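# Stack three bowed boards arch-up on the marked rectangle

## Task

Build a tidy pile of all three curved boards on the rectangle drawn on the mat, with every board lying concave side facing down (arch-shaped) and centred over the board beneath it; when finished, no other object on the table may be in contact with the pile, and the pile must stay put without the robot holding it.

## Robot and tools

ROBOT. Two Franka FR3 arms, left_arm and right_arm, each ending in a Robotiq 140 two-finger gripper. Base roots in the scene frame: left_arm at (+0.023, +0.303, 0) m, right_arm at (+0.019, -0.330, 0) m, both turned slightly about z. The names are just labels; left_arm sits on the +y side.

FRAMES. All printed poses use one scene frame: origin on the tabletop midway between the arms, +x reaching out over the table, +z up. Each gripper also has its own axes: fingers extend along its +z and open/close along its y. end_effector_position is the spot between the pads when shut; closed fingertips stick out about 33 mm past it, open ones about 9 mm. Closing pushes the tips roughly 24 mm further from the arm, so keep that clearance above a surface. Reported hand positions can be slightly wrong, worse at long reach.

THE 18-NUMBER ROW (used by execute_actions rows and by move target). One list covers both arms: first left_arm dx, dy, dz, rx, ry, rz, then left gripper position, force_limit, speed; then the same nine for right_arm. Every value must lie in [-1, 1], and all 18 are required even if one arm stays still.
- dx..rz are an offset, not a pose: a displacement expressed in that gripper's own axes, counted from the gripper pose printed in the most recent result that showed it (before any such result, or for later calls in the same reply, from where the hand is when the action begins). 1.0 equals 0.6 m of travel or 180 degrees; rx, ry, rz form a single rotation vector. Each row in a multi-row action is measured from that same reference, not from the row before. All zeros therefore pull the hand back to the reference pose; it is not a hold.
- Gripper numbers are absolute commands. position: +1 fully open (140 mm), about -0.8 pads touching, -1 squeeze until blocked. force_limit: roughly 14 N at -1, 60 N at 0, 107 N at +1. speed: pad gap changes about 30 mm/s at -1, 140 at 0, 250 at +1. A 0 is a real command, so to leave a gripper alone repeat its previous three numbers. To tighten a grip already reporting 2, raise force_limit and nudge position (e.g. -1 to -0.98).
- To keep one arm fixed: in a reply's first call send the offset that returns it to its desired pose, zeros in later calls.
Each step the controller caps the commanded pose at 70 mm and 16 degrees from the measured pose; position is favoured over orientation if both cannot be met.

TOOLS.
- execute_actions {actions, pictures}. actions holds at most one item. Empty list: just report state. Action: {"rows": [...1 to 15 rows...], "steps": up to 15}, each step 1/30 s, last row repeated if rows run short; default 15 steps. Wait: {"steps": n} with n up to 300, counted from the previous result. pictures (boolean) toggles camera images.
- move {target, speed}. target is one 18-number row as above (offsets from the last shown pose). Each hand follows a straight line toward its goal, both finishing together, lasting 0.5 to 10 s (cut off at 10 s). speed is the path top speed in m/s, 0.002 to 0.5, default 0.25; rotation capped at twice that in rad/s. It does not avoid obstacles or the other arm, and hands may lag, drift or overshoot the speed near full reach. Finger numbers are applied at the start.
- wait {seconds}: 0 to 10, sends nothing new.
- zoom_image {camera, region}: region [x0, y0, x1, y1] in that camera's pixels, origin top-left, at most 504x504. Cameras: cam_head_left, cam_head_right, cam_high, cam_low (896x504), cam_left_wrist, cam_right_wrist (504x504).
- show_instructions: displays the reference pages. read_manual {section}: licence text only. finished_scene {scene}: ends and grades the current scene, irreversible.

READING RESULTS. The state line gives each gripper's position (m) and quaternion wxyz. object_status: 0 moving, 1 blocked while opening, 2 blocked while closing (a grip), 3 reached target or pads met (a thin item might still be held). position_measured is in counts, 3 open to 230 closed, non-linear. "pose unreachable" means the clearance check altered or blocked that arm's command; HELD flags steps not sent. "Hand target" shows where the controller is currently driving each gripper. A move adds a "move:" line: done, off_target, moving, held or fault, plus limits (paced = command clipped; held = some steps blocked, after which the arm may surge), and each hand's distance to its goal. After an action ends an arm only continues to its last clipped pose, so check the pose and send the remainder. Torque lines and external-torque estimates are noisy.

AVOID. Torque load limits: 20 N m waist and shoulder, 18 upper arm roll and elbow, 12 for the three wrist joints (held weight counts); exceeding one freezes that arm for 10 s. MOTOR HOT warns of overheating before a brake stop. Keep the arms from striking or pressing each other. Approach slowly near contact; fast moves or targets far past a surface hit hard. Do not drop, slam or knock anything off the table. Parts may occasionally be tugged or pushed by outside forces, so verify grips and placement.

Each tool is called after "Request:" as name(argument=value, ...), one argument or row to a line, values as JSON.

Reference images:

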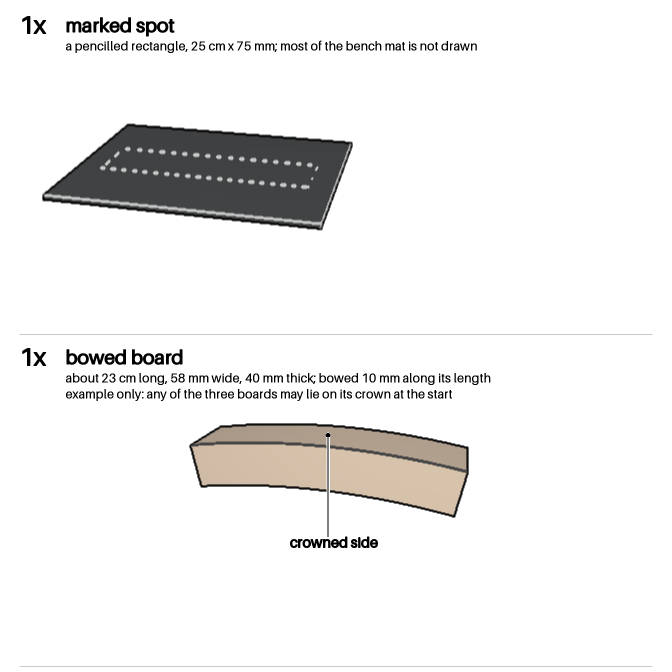

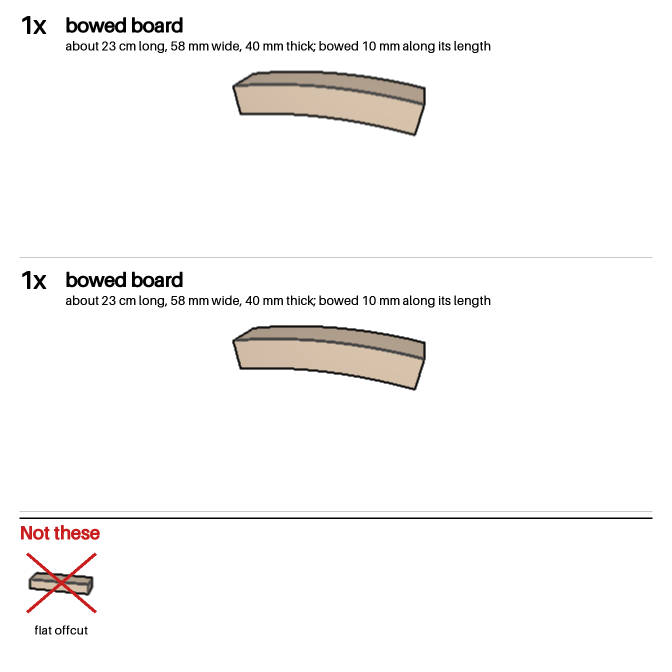

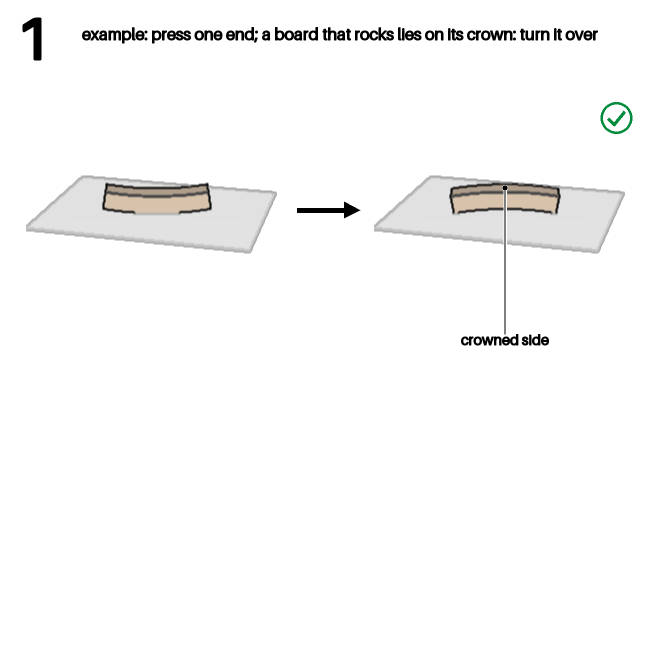

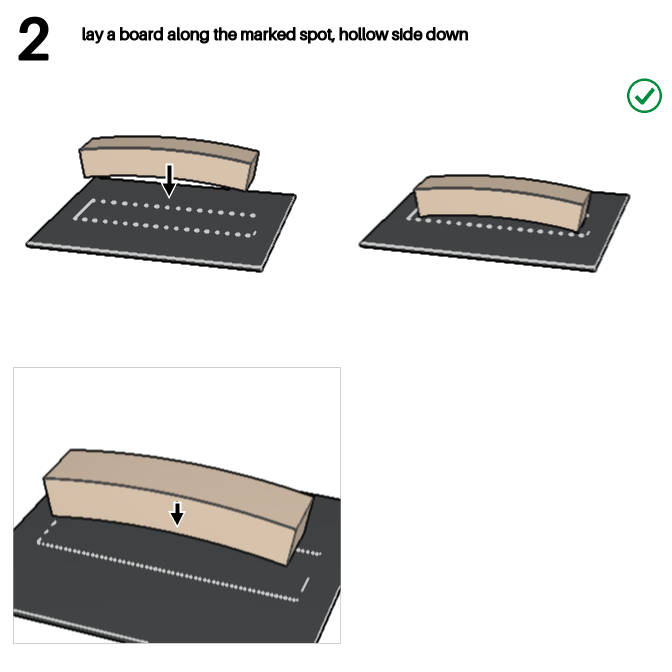

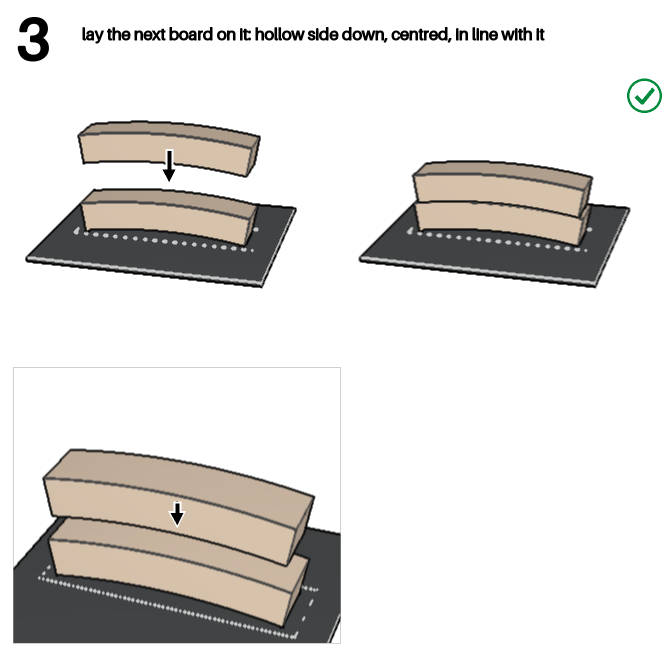

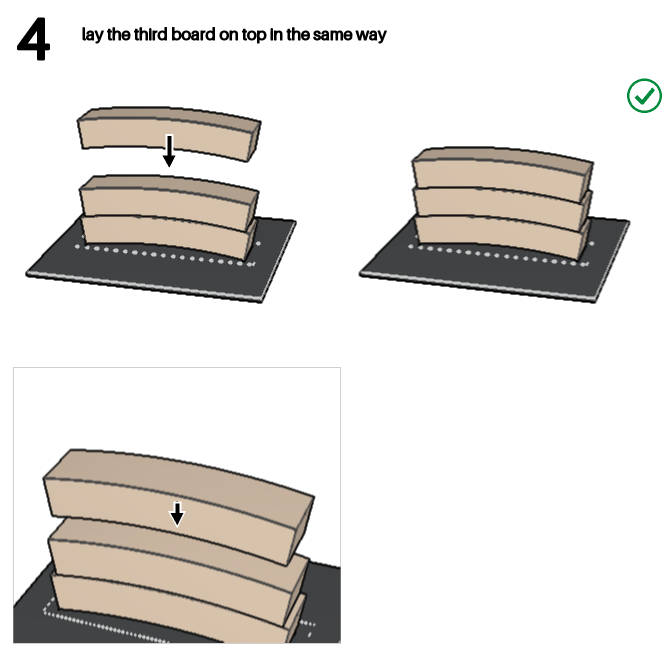

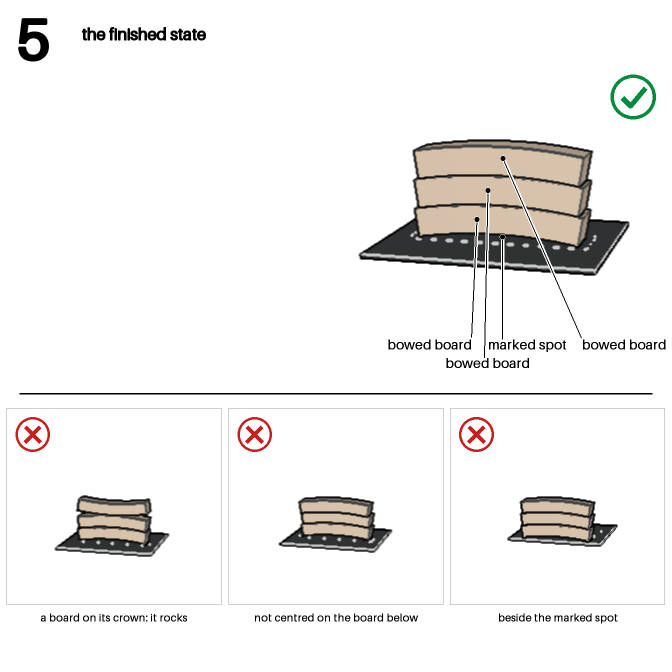

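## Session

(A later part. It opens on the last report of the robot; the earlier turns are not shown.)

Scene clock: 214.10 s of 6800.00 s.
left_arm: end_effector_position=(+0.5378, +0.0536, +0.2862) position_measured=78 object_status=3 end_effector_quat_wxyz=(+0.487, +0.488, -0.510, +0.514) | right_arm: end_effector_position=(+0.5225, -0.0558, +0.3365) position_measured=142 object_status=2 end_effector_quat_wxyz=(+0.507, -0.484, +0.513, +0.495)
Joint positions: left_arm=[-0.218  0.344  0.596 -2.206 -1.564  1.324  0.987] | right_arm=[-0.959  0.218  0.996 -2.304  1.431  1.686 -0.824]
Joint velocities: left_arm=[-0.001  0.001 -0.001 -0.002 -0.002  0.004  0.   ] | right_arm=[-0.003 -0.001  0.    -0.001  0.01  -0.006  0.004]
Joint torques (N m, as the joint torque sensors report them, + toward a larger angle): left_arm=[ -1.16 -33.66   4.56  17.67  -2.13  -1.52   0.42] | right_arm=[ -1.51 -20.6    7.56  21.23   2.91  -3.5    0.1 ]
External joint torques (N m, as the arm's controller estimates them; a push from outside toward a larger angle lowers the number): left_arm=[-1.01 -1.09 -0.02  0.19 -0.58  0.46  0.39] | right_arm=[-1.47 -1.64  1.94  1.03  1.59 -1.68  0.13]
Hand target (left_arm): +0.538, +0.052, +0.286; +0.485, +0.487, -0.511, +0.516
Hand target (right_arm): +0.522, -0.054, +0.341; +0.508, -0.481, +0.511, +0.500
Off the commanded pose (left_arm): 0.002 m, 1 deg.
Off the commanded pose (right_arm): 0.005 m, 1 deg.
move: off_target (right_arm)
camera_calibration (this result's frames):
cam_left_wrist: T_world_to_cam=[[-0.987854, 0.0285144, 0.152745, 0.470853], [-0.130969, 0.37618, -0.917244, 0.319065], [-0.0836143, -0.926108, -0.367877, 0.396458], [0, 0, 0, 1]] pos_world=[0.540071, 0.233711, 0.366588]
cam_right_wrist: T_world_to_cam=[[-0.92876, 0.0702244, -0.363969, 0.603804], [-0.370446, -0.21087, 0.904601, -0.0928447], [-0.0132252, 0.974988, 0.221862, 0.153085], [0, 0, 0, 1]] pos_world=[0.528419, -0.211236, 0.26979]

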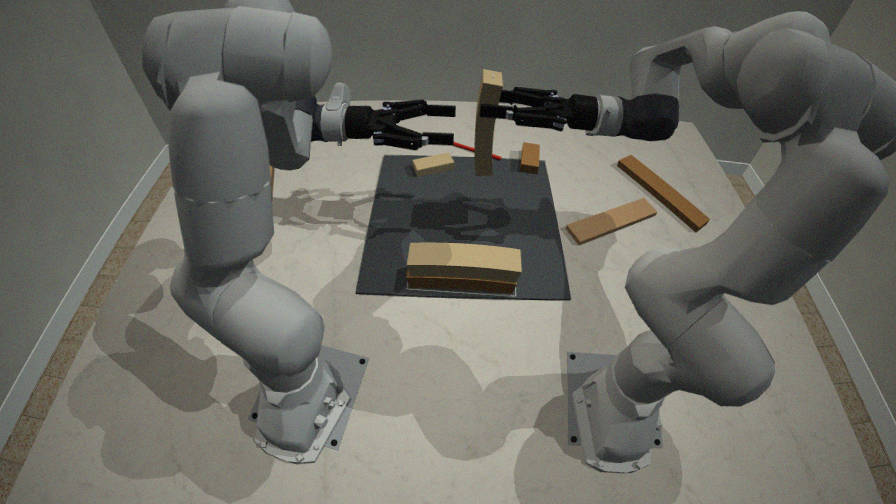

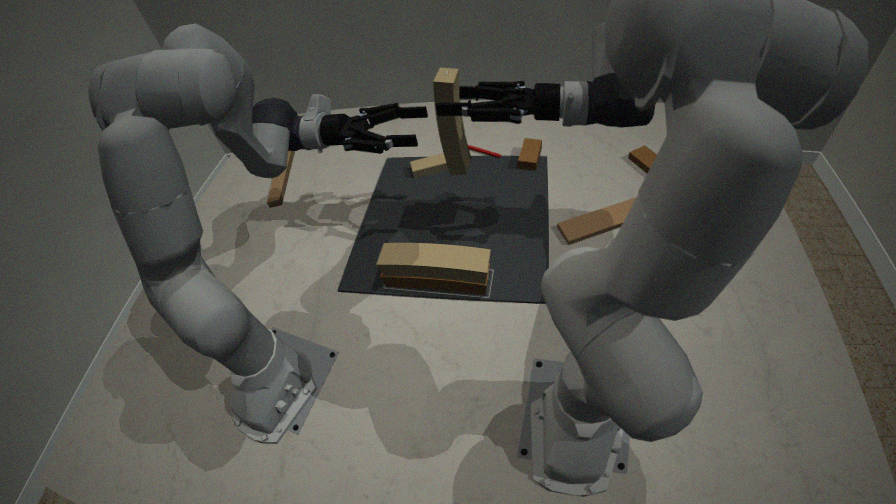

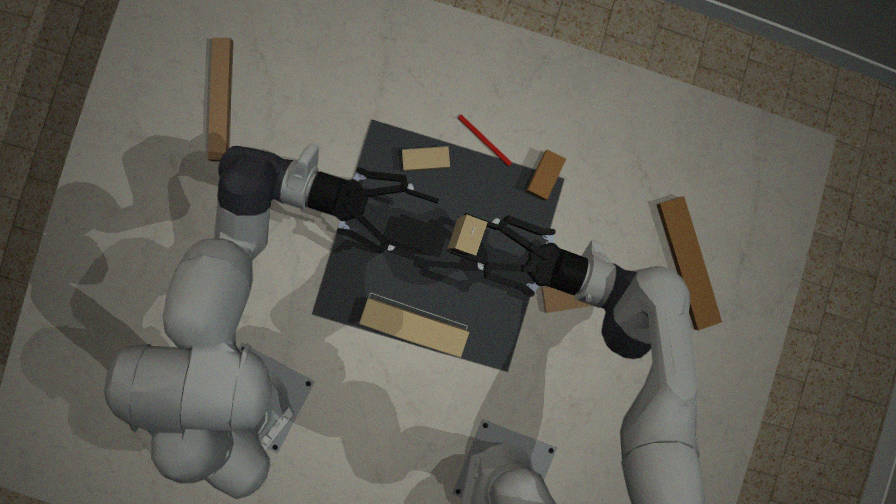

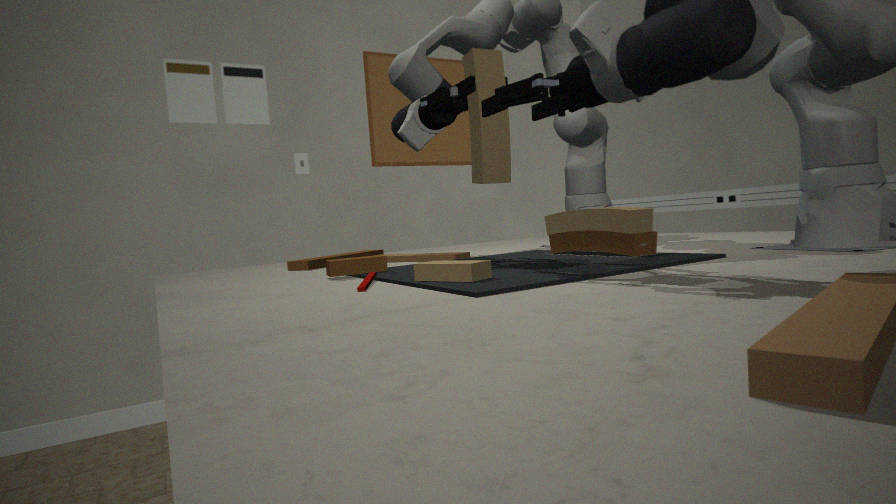

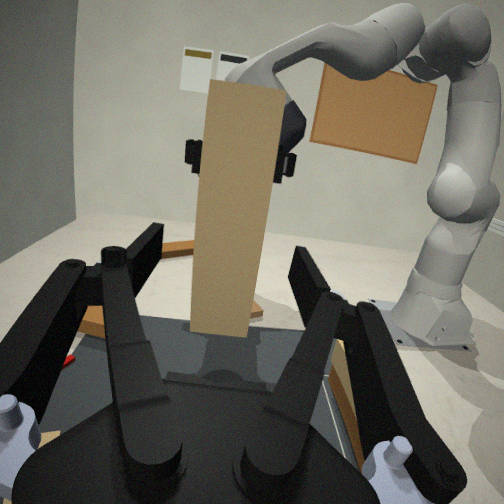

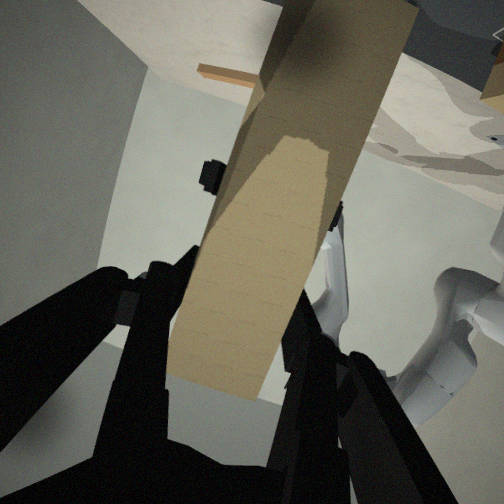

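Request:
execute_actions(
  actions=[],
)

Request:
move(
  target=[0,-0.004,0.125,0,0,-0.01,0.4,0.5,0,0,0,0,0,0,0,-1,0.8,0],
  speed=0.1,
)

Scene clock: 237.57 s of 6800.00 s.
left_arm: end_effector_position=(+0.5379, +0.0536, +0.2860) position_measured=78 object_status=3 end_effector_quat_wxyz=(+0.487, +0.488, -0.510, +0.514) | right_arm: end_effector_position=(+0.5225, -0.0558, +0.3368) position_measured=142 object_status=2 end_effector_quat_wxyz=(+0.507, -0.483, +0.514, +0.496)
Joint positions: left_arm=[-0.218  0.344  0.596 -2.206 -1.565  1.325  0.987] | right_arm=[-0.959  0.217  0.996 -2.304  1.433  1.685 -0.823]
Joint velocities: left_arm=[-0.001 -0.001  0.001  0.001 -0.001 -0.    -0.   ] | right_arm=[-0.001 -0.     0.001 -0.001 -0.    -0.001  0.001]
Joint torques (N m, as the joint torque sensors report them, + toward a larger angle): left_arm=[ -1.39 -33.51   4.55  17.91  -2.11  -1.51   0.43] | right_arm=[ -1.01 -20.49   7.29  21.77   2.96  -3.4    0.15]
External joint torques (N m, as the arm's controller estimates them; a push from outside toward a larger angle lowers the number): left_arm=[-1.4  -0.85 -0.2   0.36 -0.54  0.44  0.4 ] | right_arm=[-1.04 -1.47  1.6   1.59  1.65 -1.57  0.18]
Hand target (left_arm): +0.538, +0.052, +0.286; +0.485, +0.487, -0.511, +0.516
Hand target (right_arm): +0.522, -0.054, +0.341; +0.508, -0.481, +0.511, +0.500
Off the commanded pose (left_arm): 0.002 m, 1 deg.
Off the commanded pose (right_arm): 0.004 m, 1 deg.
Steps of this call (steps 1 to 90: nothing new was sent; then 20.47 s passed at rest). Readings (end_effector_position | what the end effector reports):
1: left_arm (+0.5378, +0.0536, +0.2862) | right_arm (+0.5226, -0.0559, +0.3366) | left_arm position_measured=78 object_status=3 | right_arm position_measured=142 object_status=2
2: left_arm (+0.5378, +0.0536, +0.2861) | right_arm (+0.5226, -0.0559, +0.3366) | left_arm position_measured=78 object_status=3 | right_arm position_measured=142 object_status=2
4: left_arm (+0.5378, +0.0536, +0.2861) | right_arm (+0.5226, -0.0559, +0.3367) | left_arm position_measured=78 object_status=3 | right_arm position_measured=142 object_status=2
8: left_arm (+0.5379, +0.0536, +0.2861) | right_arm (+0.5226, -0.0558, +0.3368) | left_arm position_measured=78 object_status=3 | right_arm position_measured=142 object_status=2
90: the state above
camera_calibration (this result's frames):
cam_left_wrist: T_world_to_cam=[[-0.987962, 0.0278609, 0.152165, 0.471264], [-0.130642, 0.376497, -0.91716, 0.318721], [-0.0828425, -0.925999, -0.368325, 0.396163], [0, 0, 0, 1]] pos_world=[0.540049, 0.233719, 0.366525]
cam_right_wrist: T_world_to_cam=[[-0.929293, 0.0708805, -0.362479, 0.603693], [-0.369127, -0.211931, 0.904893, -0.0939946], [-0.0126813, 0.974711, 0.223109, 0.152222], [0, 0, 0, 1]] pos_world=[0.528242, -0.211083, 0.269919]

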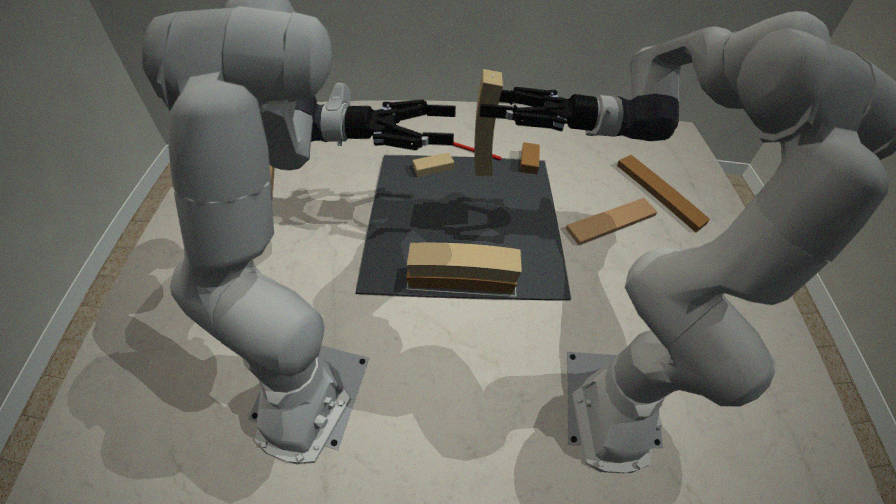

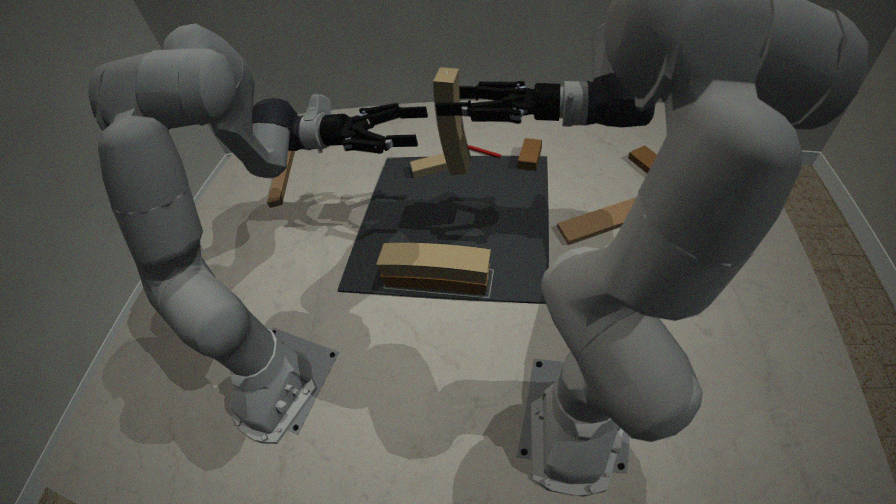

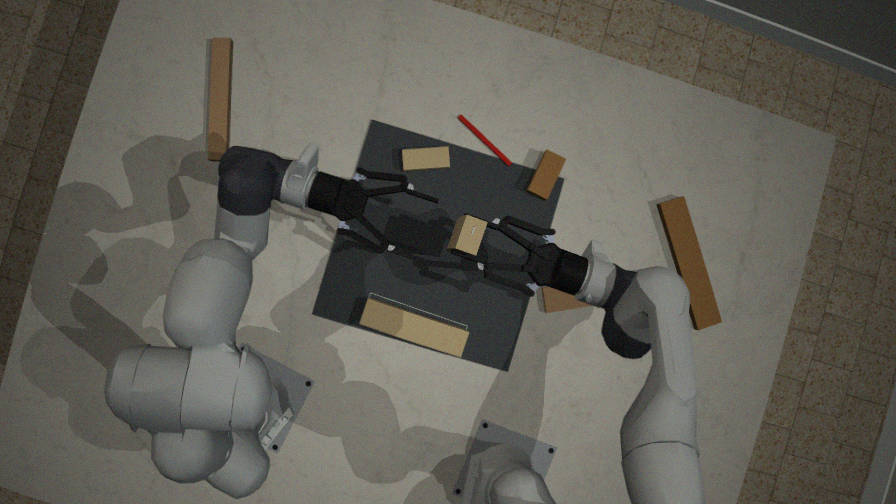

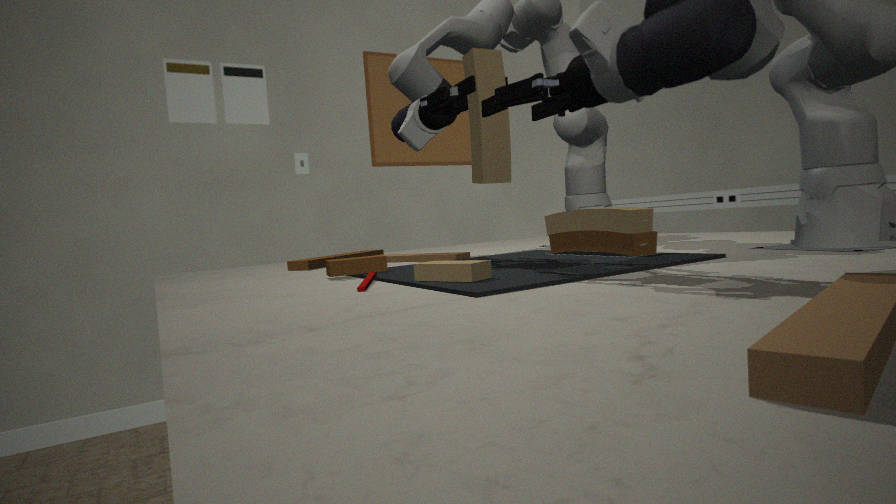

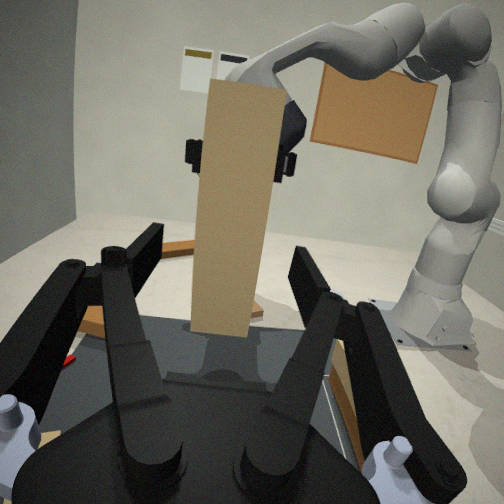

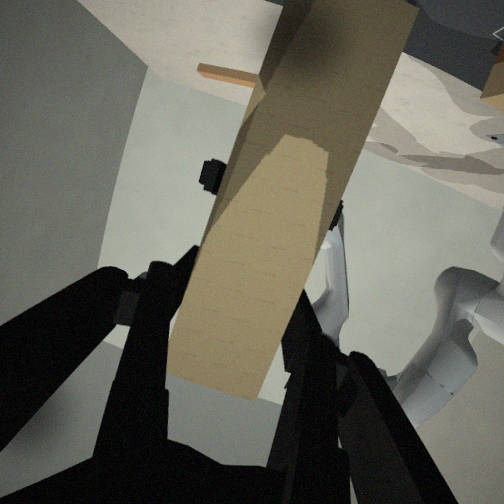

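Scene clock: 238.83 s of 6800.00 s.
left_arm: end_effector_position=(+0.5393, -0.0205, +0.2862) position_measured=78 object_status=3 end_effector_quat_wxyz=(+0.495, +0.493, -0.504, +0.509) | right_arm: end_effector_position=(+0.5232, -0.0562, +0.3357) position_measured=142 object_status=2 end_effector_quat_wxyz=(+0.506, -0.484, +0.515, +0.495)
Joint positions: left_arm=[-0.321  0.325  0.535 -2.22  -1.678  1.438  0.948] | right_arm=[-0.959  0.217  0.996 -2.304  1.432  1.689 -0.823]
Joint velocities: left_arm=[-0.001  0.    -0.001  0.001 -0.002  0.01  -0.009] | right_arm=[ 0.  0.  0. -0. -0. -0. -0.]
Joint torques (N m, as the joint torque sensors report them, + toward a larger angle): left_arm=[ -0.97 -33.96   3.93  18.99  -2.14  -1.51  -0.08] | right_arm=[ -0.41 -18.96   5.9   22.03   1.47  -2.58  -0.01]
External joint torques (N m, as the arm's controller estimates them; a push from outside toward a larger angle lowers the number): left_arm=[-0.85 -0.65 -0.03  0.97 -0.6   0.45 -0.11] | right_arm=[-0.49  0.02  0.18  1.83  0.16 -0.74  0.02]
Hand target (left_arm): +0.540, -0.021, +0.286; +0.496, +0.496, -0.502, +0.507
Hand target (right_arm): +0.522, -0.056, +0.337; +0.507, -0.483, +0.514, +0.496
Off the commanded pose (left_arm): 0.002 m, 0 deg.
Off the commanded pose (right_arm): 0.001 m, 0 deg.
move: done
camera_calibration (this result's frames):
cam_left_wrist: T_world_to_cam=[[-0.983759, 0.0310157, 0.176792, 0.46547], [-0.152641, 0.37366, -0.91492, 0.358183], [-0.0944371, -0.927047, -0.362857, 0.332354], [0, 0, 0, 1]] pos_world=[0.54397, 0.159832, 0.366015]
cam_right_wrist: T_world_to_cam=[[-0.929184, 0.0716699, -0.362603, 0.603968], [-0.369468, -0.207974, 0.905671, -0.0926684], [-0.0105026, 0.975505, 0.219726, 0.152891], [0, 0, 0, 1]] pos_world=[0.528565, -0.211705, 0.269333]

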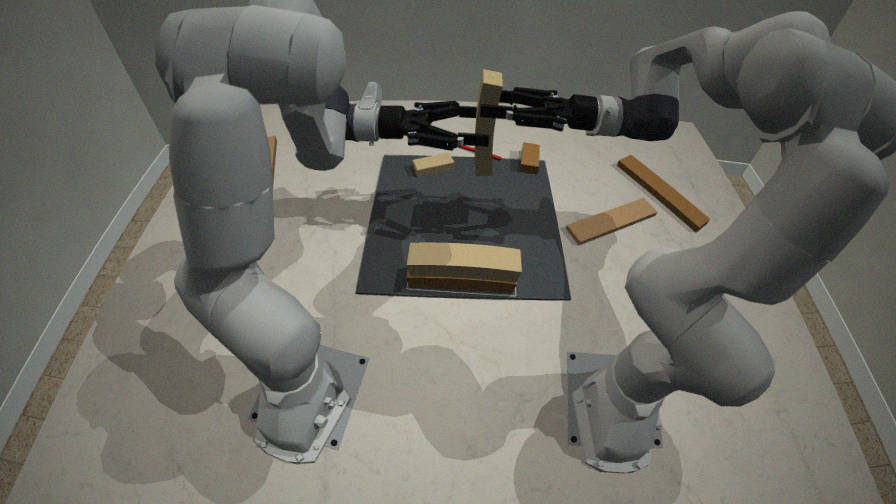

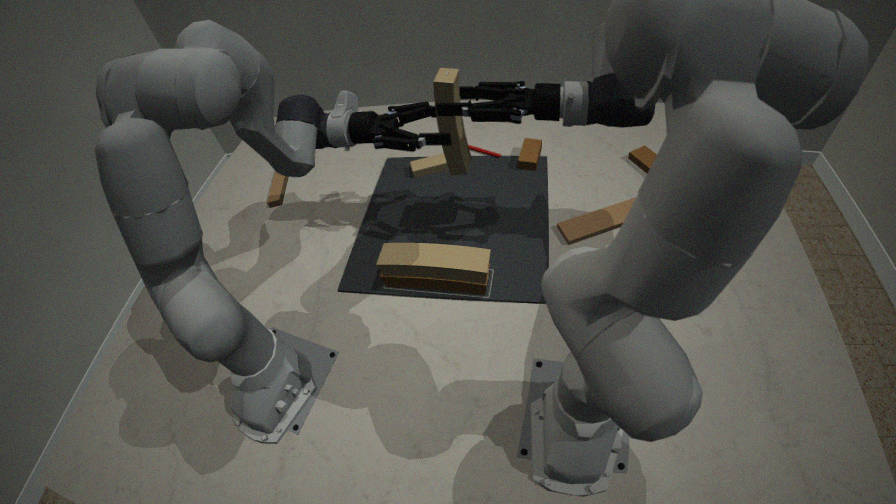

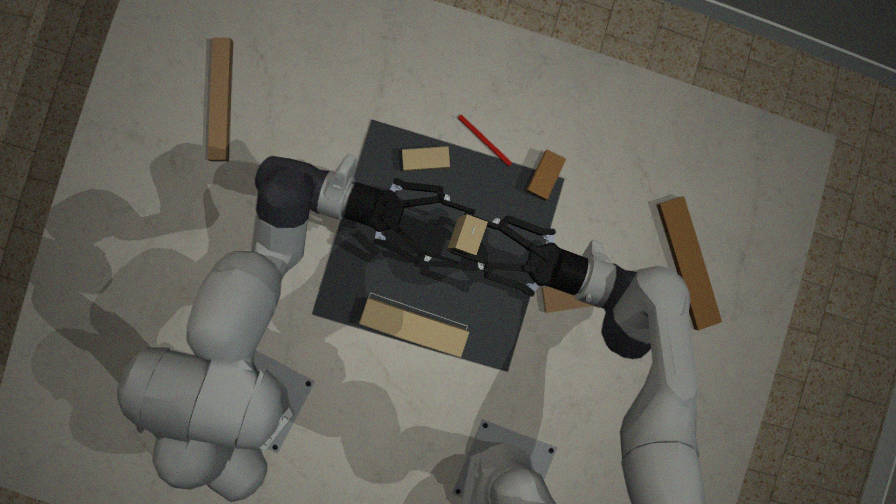

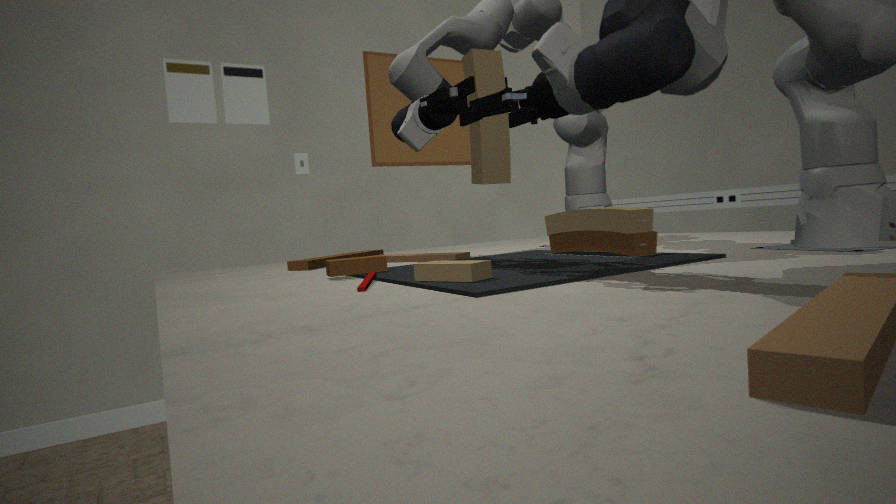

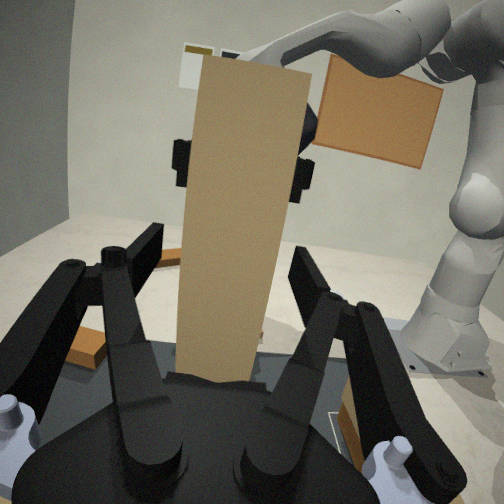

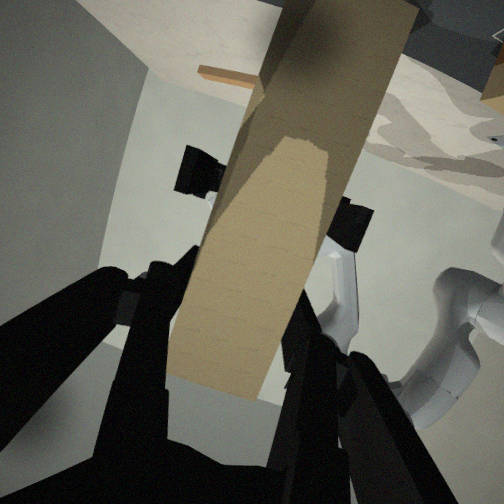

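Request:
execute_actions(
  actions=[
    {"rows":[[-0.005,-0.001,0,0,0.01,0,0.4,0.5,0,0,0,0,0,0,0,-1,0.8,0]],"steps":10},
  ],
  pictures=false,
)

Request:
execute_actions(
  actions=[
    {"rows":[[0,0,0,0,0,0,-1,0.5,-0.3,0,0,0,0,0,0,-1,0.8,0]]},
  ],
  pictures=false,
)

Request:
execute_actions(
  actions=[
    {"steps":8},
  ],
  pictures=false,
)

Scene clock: 247.47 s of 6800.00 s.
left_arm: end_effector_position=(+0.5402, -0.0199, +0.2800) position_measured=78 object_status=3 end_effector_quat_wxyz=(+0.503, +0.491, -0.495, +0.511) | right_arm: end_effector_position=(+0.5237, -0.0565, +0.3348) position_measured=142 object_status=2 end_effector_quat_wxyz=(+0.506, -0.484, +0.516, +0.493)
Joint positions: left_arm=[-0.31   0.356  0.528 -2.215 -1.696  1.409  0.957] | right_arm=[-0.959  0.217  0.996 -2.304  1.431  1.692 -0.823]
Joint velocities: left_arm=[ 0.001  0.001  0.002  0.005 -0.013 -0.035  0.02 ] | right_arm=[-0.001 -0.    -0.     0.    -0.     0.004  0.   ]
Joint torques (N m, as the joint torque sensors report them, + toward a larger angle): left_arm=[  1.79 -32.9    3.4   19.24  -2.15  -2.72   0.35] | right_arm=[ -0.27 -19.23   5.52  21.58   1.45  -2.54  -0.01]
External joint torques (N m, as the arm's controller estimates them; a push from outside toward a larger angle lowers the number): left_arm=[ 1.56  1.11 -1.23  1.72 -0.62 -0.72  0.32] | right_arm=[-0.18 -0.23 -0.06  1.31  0.14 -0.73  0.01]
Hand target (left_arm): +0.540, -0.020, +0.283; +0.503, +0.485, -0.496, +0.516
Hand target (right_arm): +0.523, -0.056, +0.336; +0.506, -0.484, +0.515, +0.495
Off the commanded pose (left_arm): 0.003 m, 1 deg.
Off the commanded pose (right_arm): 0.001 m, 0 deg.
Steps of this call (steps 1 to 90: nothing new was sent; then 5.30 s passed at rest; steps 91 to 100: all 10 steps of this action). Readings (end_effector_position | what the end effector reports):
91: left_arm (+0.5404, -0.0204, +0.2864) | right_arm (+0.5232, -0.0562, +0.3355) | left_arm position_measured=78 object_status=3 | right_arm position_measured=142 object_status=2
92: left_arm (+0.5411, -0.0201, +0.2848) | right_arm (+0.5233, -0.0563, +0.3354) | left_arm position_measured=78 object_status=3 | right_arm position_measured=142 object_status=2
94: left_arm (+0.5411, -0.0195, +0.2806) | right_arm (+0.5235, -0.0563, +0.3351) | left_arm position_measured=78 object_status=3 | right_arm position_measured=142 object_status=2
98: left_arm (+0.5404, -0.0197, +0.2792) | right_arm (+0.5237, -0.0564, +0.3348) | left_arm position_measured=78 object_status=3 | right_arm position_measured=142 object_status=2
100: the state above

Scene clock: 247.97 s of 6800.00 s.
left_arm: end_effector_position=(+0.5398, -0.0199, +0.2796) position_measured=140 object_status=0 end_effector_quat_wxyz=(+0.503, +0.491, -0.495, +0.510) | right_arm: end_effector_position=(+0.5241, -0.0570, +0.3334) position_measured=142 object_status=2 end_effector_quat_wxyz=(+0.506, -0.485, +0.517, +0.492)
Joint positions: left_arm=[-0.31   0.357  0.528 -2.216 -1.695  1.408  0.956] | right_arm=[-0.96   0.217  0.996 -2.304  1.429  1.696 -0.824]
Joint velocities: left_arm=[ 0.001  0.001  0.001  0.001 -0.    -0.    -0.   ] | right_arm=[-0.     0.001  0.     0.    -0.    -0.001 -0.001]
Joint torques (N m, as the joint torque sensors report them, + toward a larger angle): left_arm=[  0.03 -34.15   4.2   18.83  -1.91  -2.09   0.15] | right_arm=[ -0.39 -19.16   6.2   21.72   1.86  -2.46   0.07]
External joint torques (N m, as the arm's controller estimates them; a push from outside toward a larger angle lowers the number): left_arm=[-0.06 -0.3  -0.24  1.38 -0.38 -0.06  0.13] | right_arm=[-0.38 -0.2   0.56  1.5   0.56 -0.65  0.1 ]
Hand target (left_arm): +0.540, -0.020, +0.280; +0.503, +0.491, -0.495, +0.511
Hand target (right_arm): +0.524, -0.056, +0.335; +0.506, -0.484, +0.516, +0.493
Off the commanded pose (left_arm): 0.001 m, 0 deg.
Off the commanded pose (right_arm): 0.002 m, 0 deg.
Steps of this call (steps 1 to 15: all 15 steps of this action). Readings (end_effector_position | what the end effector reports):
1: left_arm (+0.5402, -0.0200, +0.2801) | right_arm (+0.5238, -0.0565, +0.3346) | left_arm position_measured=78 object_status=0 | right_arm position_measured=142 object_status=2
2: left_arm (+0.5402, -0.0200, +0.2801) | right_arm (+0.5239, -0.0566, +0.3345) | left_arm position_measured=82 object_status=0 | right_arm position_measured=142 object_status=2
4: left_arm (+0.5402, -0.0200, +0.2801) | right_arm (+0.5241, -0.0567, +0.3342) | left_arm position_measured=94 object_status=0 | right_arm position_measured=142 object_status=2
8: left_arm (+0.5402, -0.0200, +0.2801) | right_arm (+0.5243, -0.0568, +0.3339) | left_arm position_measured=117 object_status=0 | right_arm position_measured=142 object_status=2
15: the state above

Scene clock: 248.23 s of 6800.00 s.
left_arm: end_effector_position=(+0.5398, -0.0199, +0.2796) position_measured=140 object_status=2 end_effector_quat_wxyz=(+0.503, +0.491, -0.495, +0.510) | right_arm: end_effector_position=(+0.5241, -0.0570, +0.3334) position_measured=142 object_status=2 end_effector_quat_wxyz=(+0.506, -0.485, +0.517, +0.492)
Joint positions: left_arm=[-0.31   0.357  0.528 -2.216 -1.695  1.408  0.956] | right_arm=[-0.96   0.217  0.996 -2.304  1.429  1.696 -0.824]
Joint velocities: left_arm=[ 0.     0.     0.001 -0.    -0.001  0.    -0.002] | right_arm=[ 0.     0.001 -0.001 -0.    -0.002  0.     0.   ]
Joint torques (N m, as the joint torque sensors report them, + toward a larger angle): left_arm=[  0.14 -34.04   4.29  18.77  -1.92  -2.11   0.14] | right_arm=[ -0.65 -19.3    6.    22.01   1.83  -2.39   0.04]
External joint torques (N m, as the arm's controller estimates them; a push from outside toward a larger angle lowers the number): left_arm=[ 0.05 -0.2  -0.14  1.29 -0.38 -0.08  0.12] | right_arm=[-0.6  -0.27  0.39  1.79  0.53 -0.59  0.06]
Hand target (left_arm): +0.540, -0.020, +0.280; +0.503, +0.491, -0.495, +0.511
Hand target (right_arm): +0.524, -0.056, +0.335; +0.506, -0.484, +0.516, +0.493
Off the commanded pose (left_arm): 0.001 m, 0 deg.
Off the commanded pose (right_arm): 0.002 m, 0 deg.
Steps of this call (steps 1 to 8: nothing new was sent). Readings (end_effector_position | what the end effector reports):
1: left_arm (+0.5398, -0.0199, +0.2796) | right_arm (+0.5241, -0.0570, +0.3334) | left_arm position_measured=140 object_status=0 | right_arm position_measured=142 object_status=2
2: left_arm (+0.5398, -0.0199, +0.2796) | right_arm (+0.5241, -0.0570, +0.3334) | left_arm position_measured=140 object_status=0 | right_arm position_measured=142 object_status=2
4: left_arm (+0.5398, -0.0199, +0.2796) | right_arm (+0.5241, -0.0570, +0.3334) | left_arm position_measured=140 object_status=2 | right_arm position_measured=142 object_status=2
8: the state above


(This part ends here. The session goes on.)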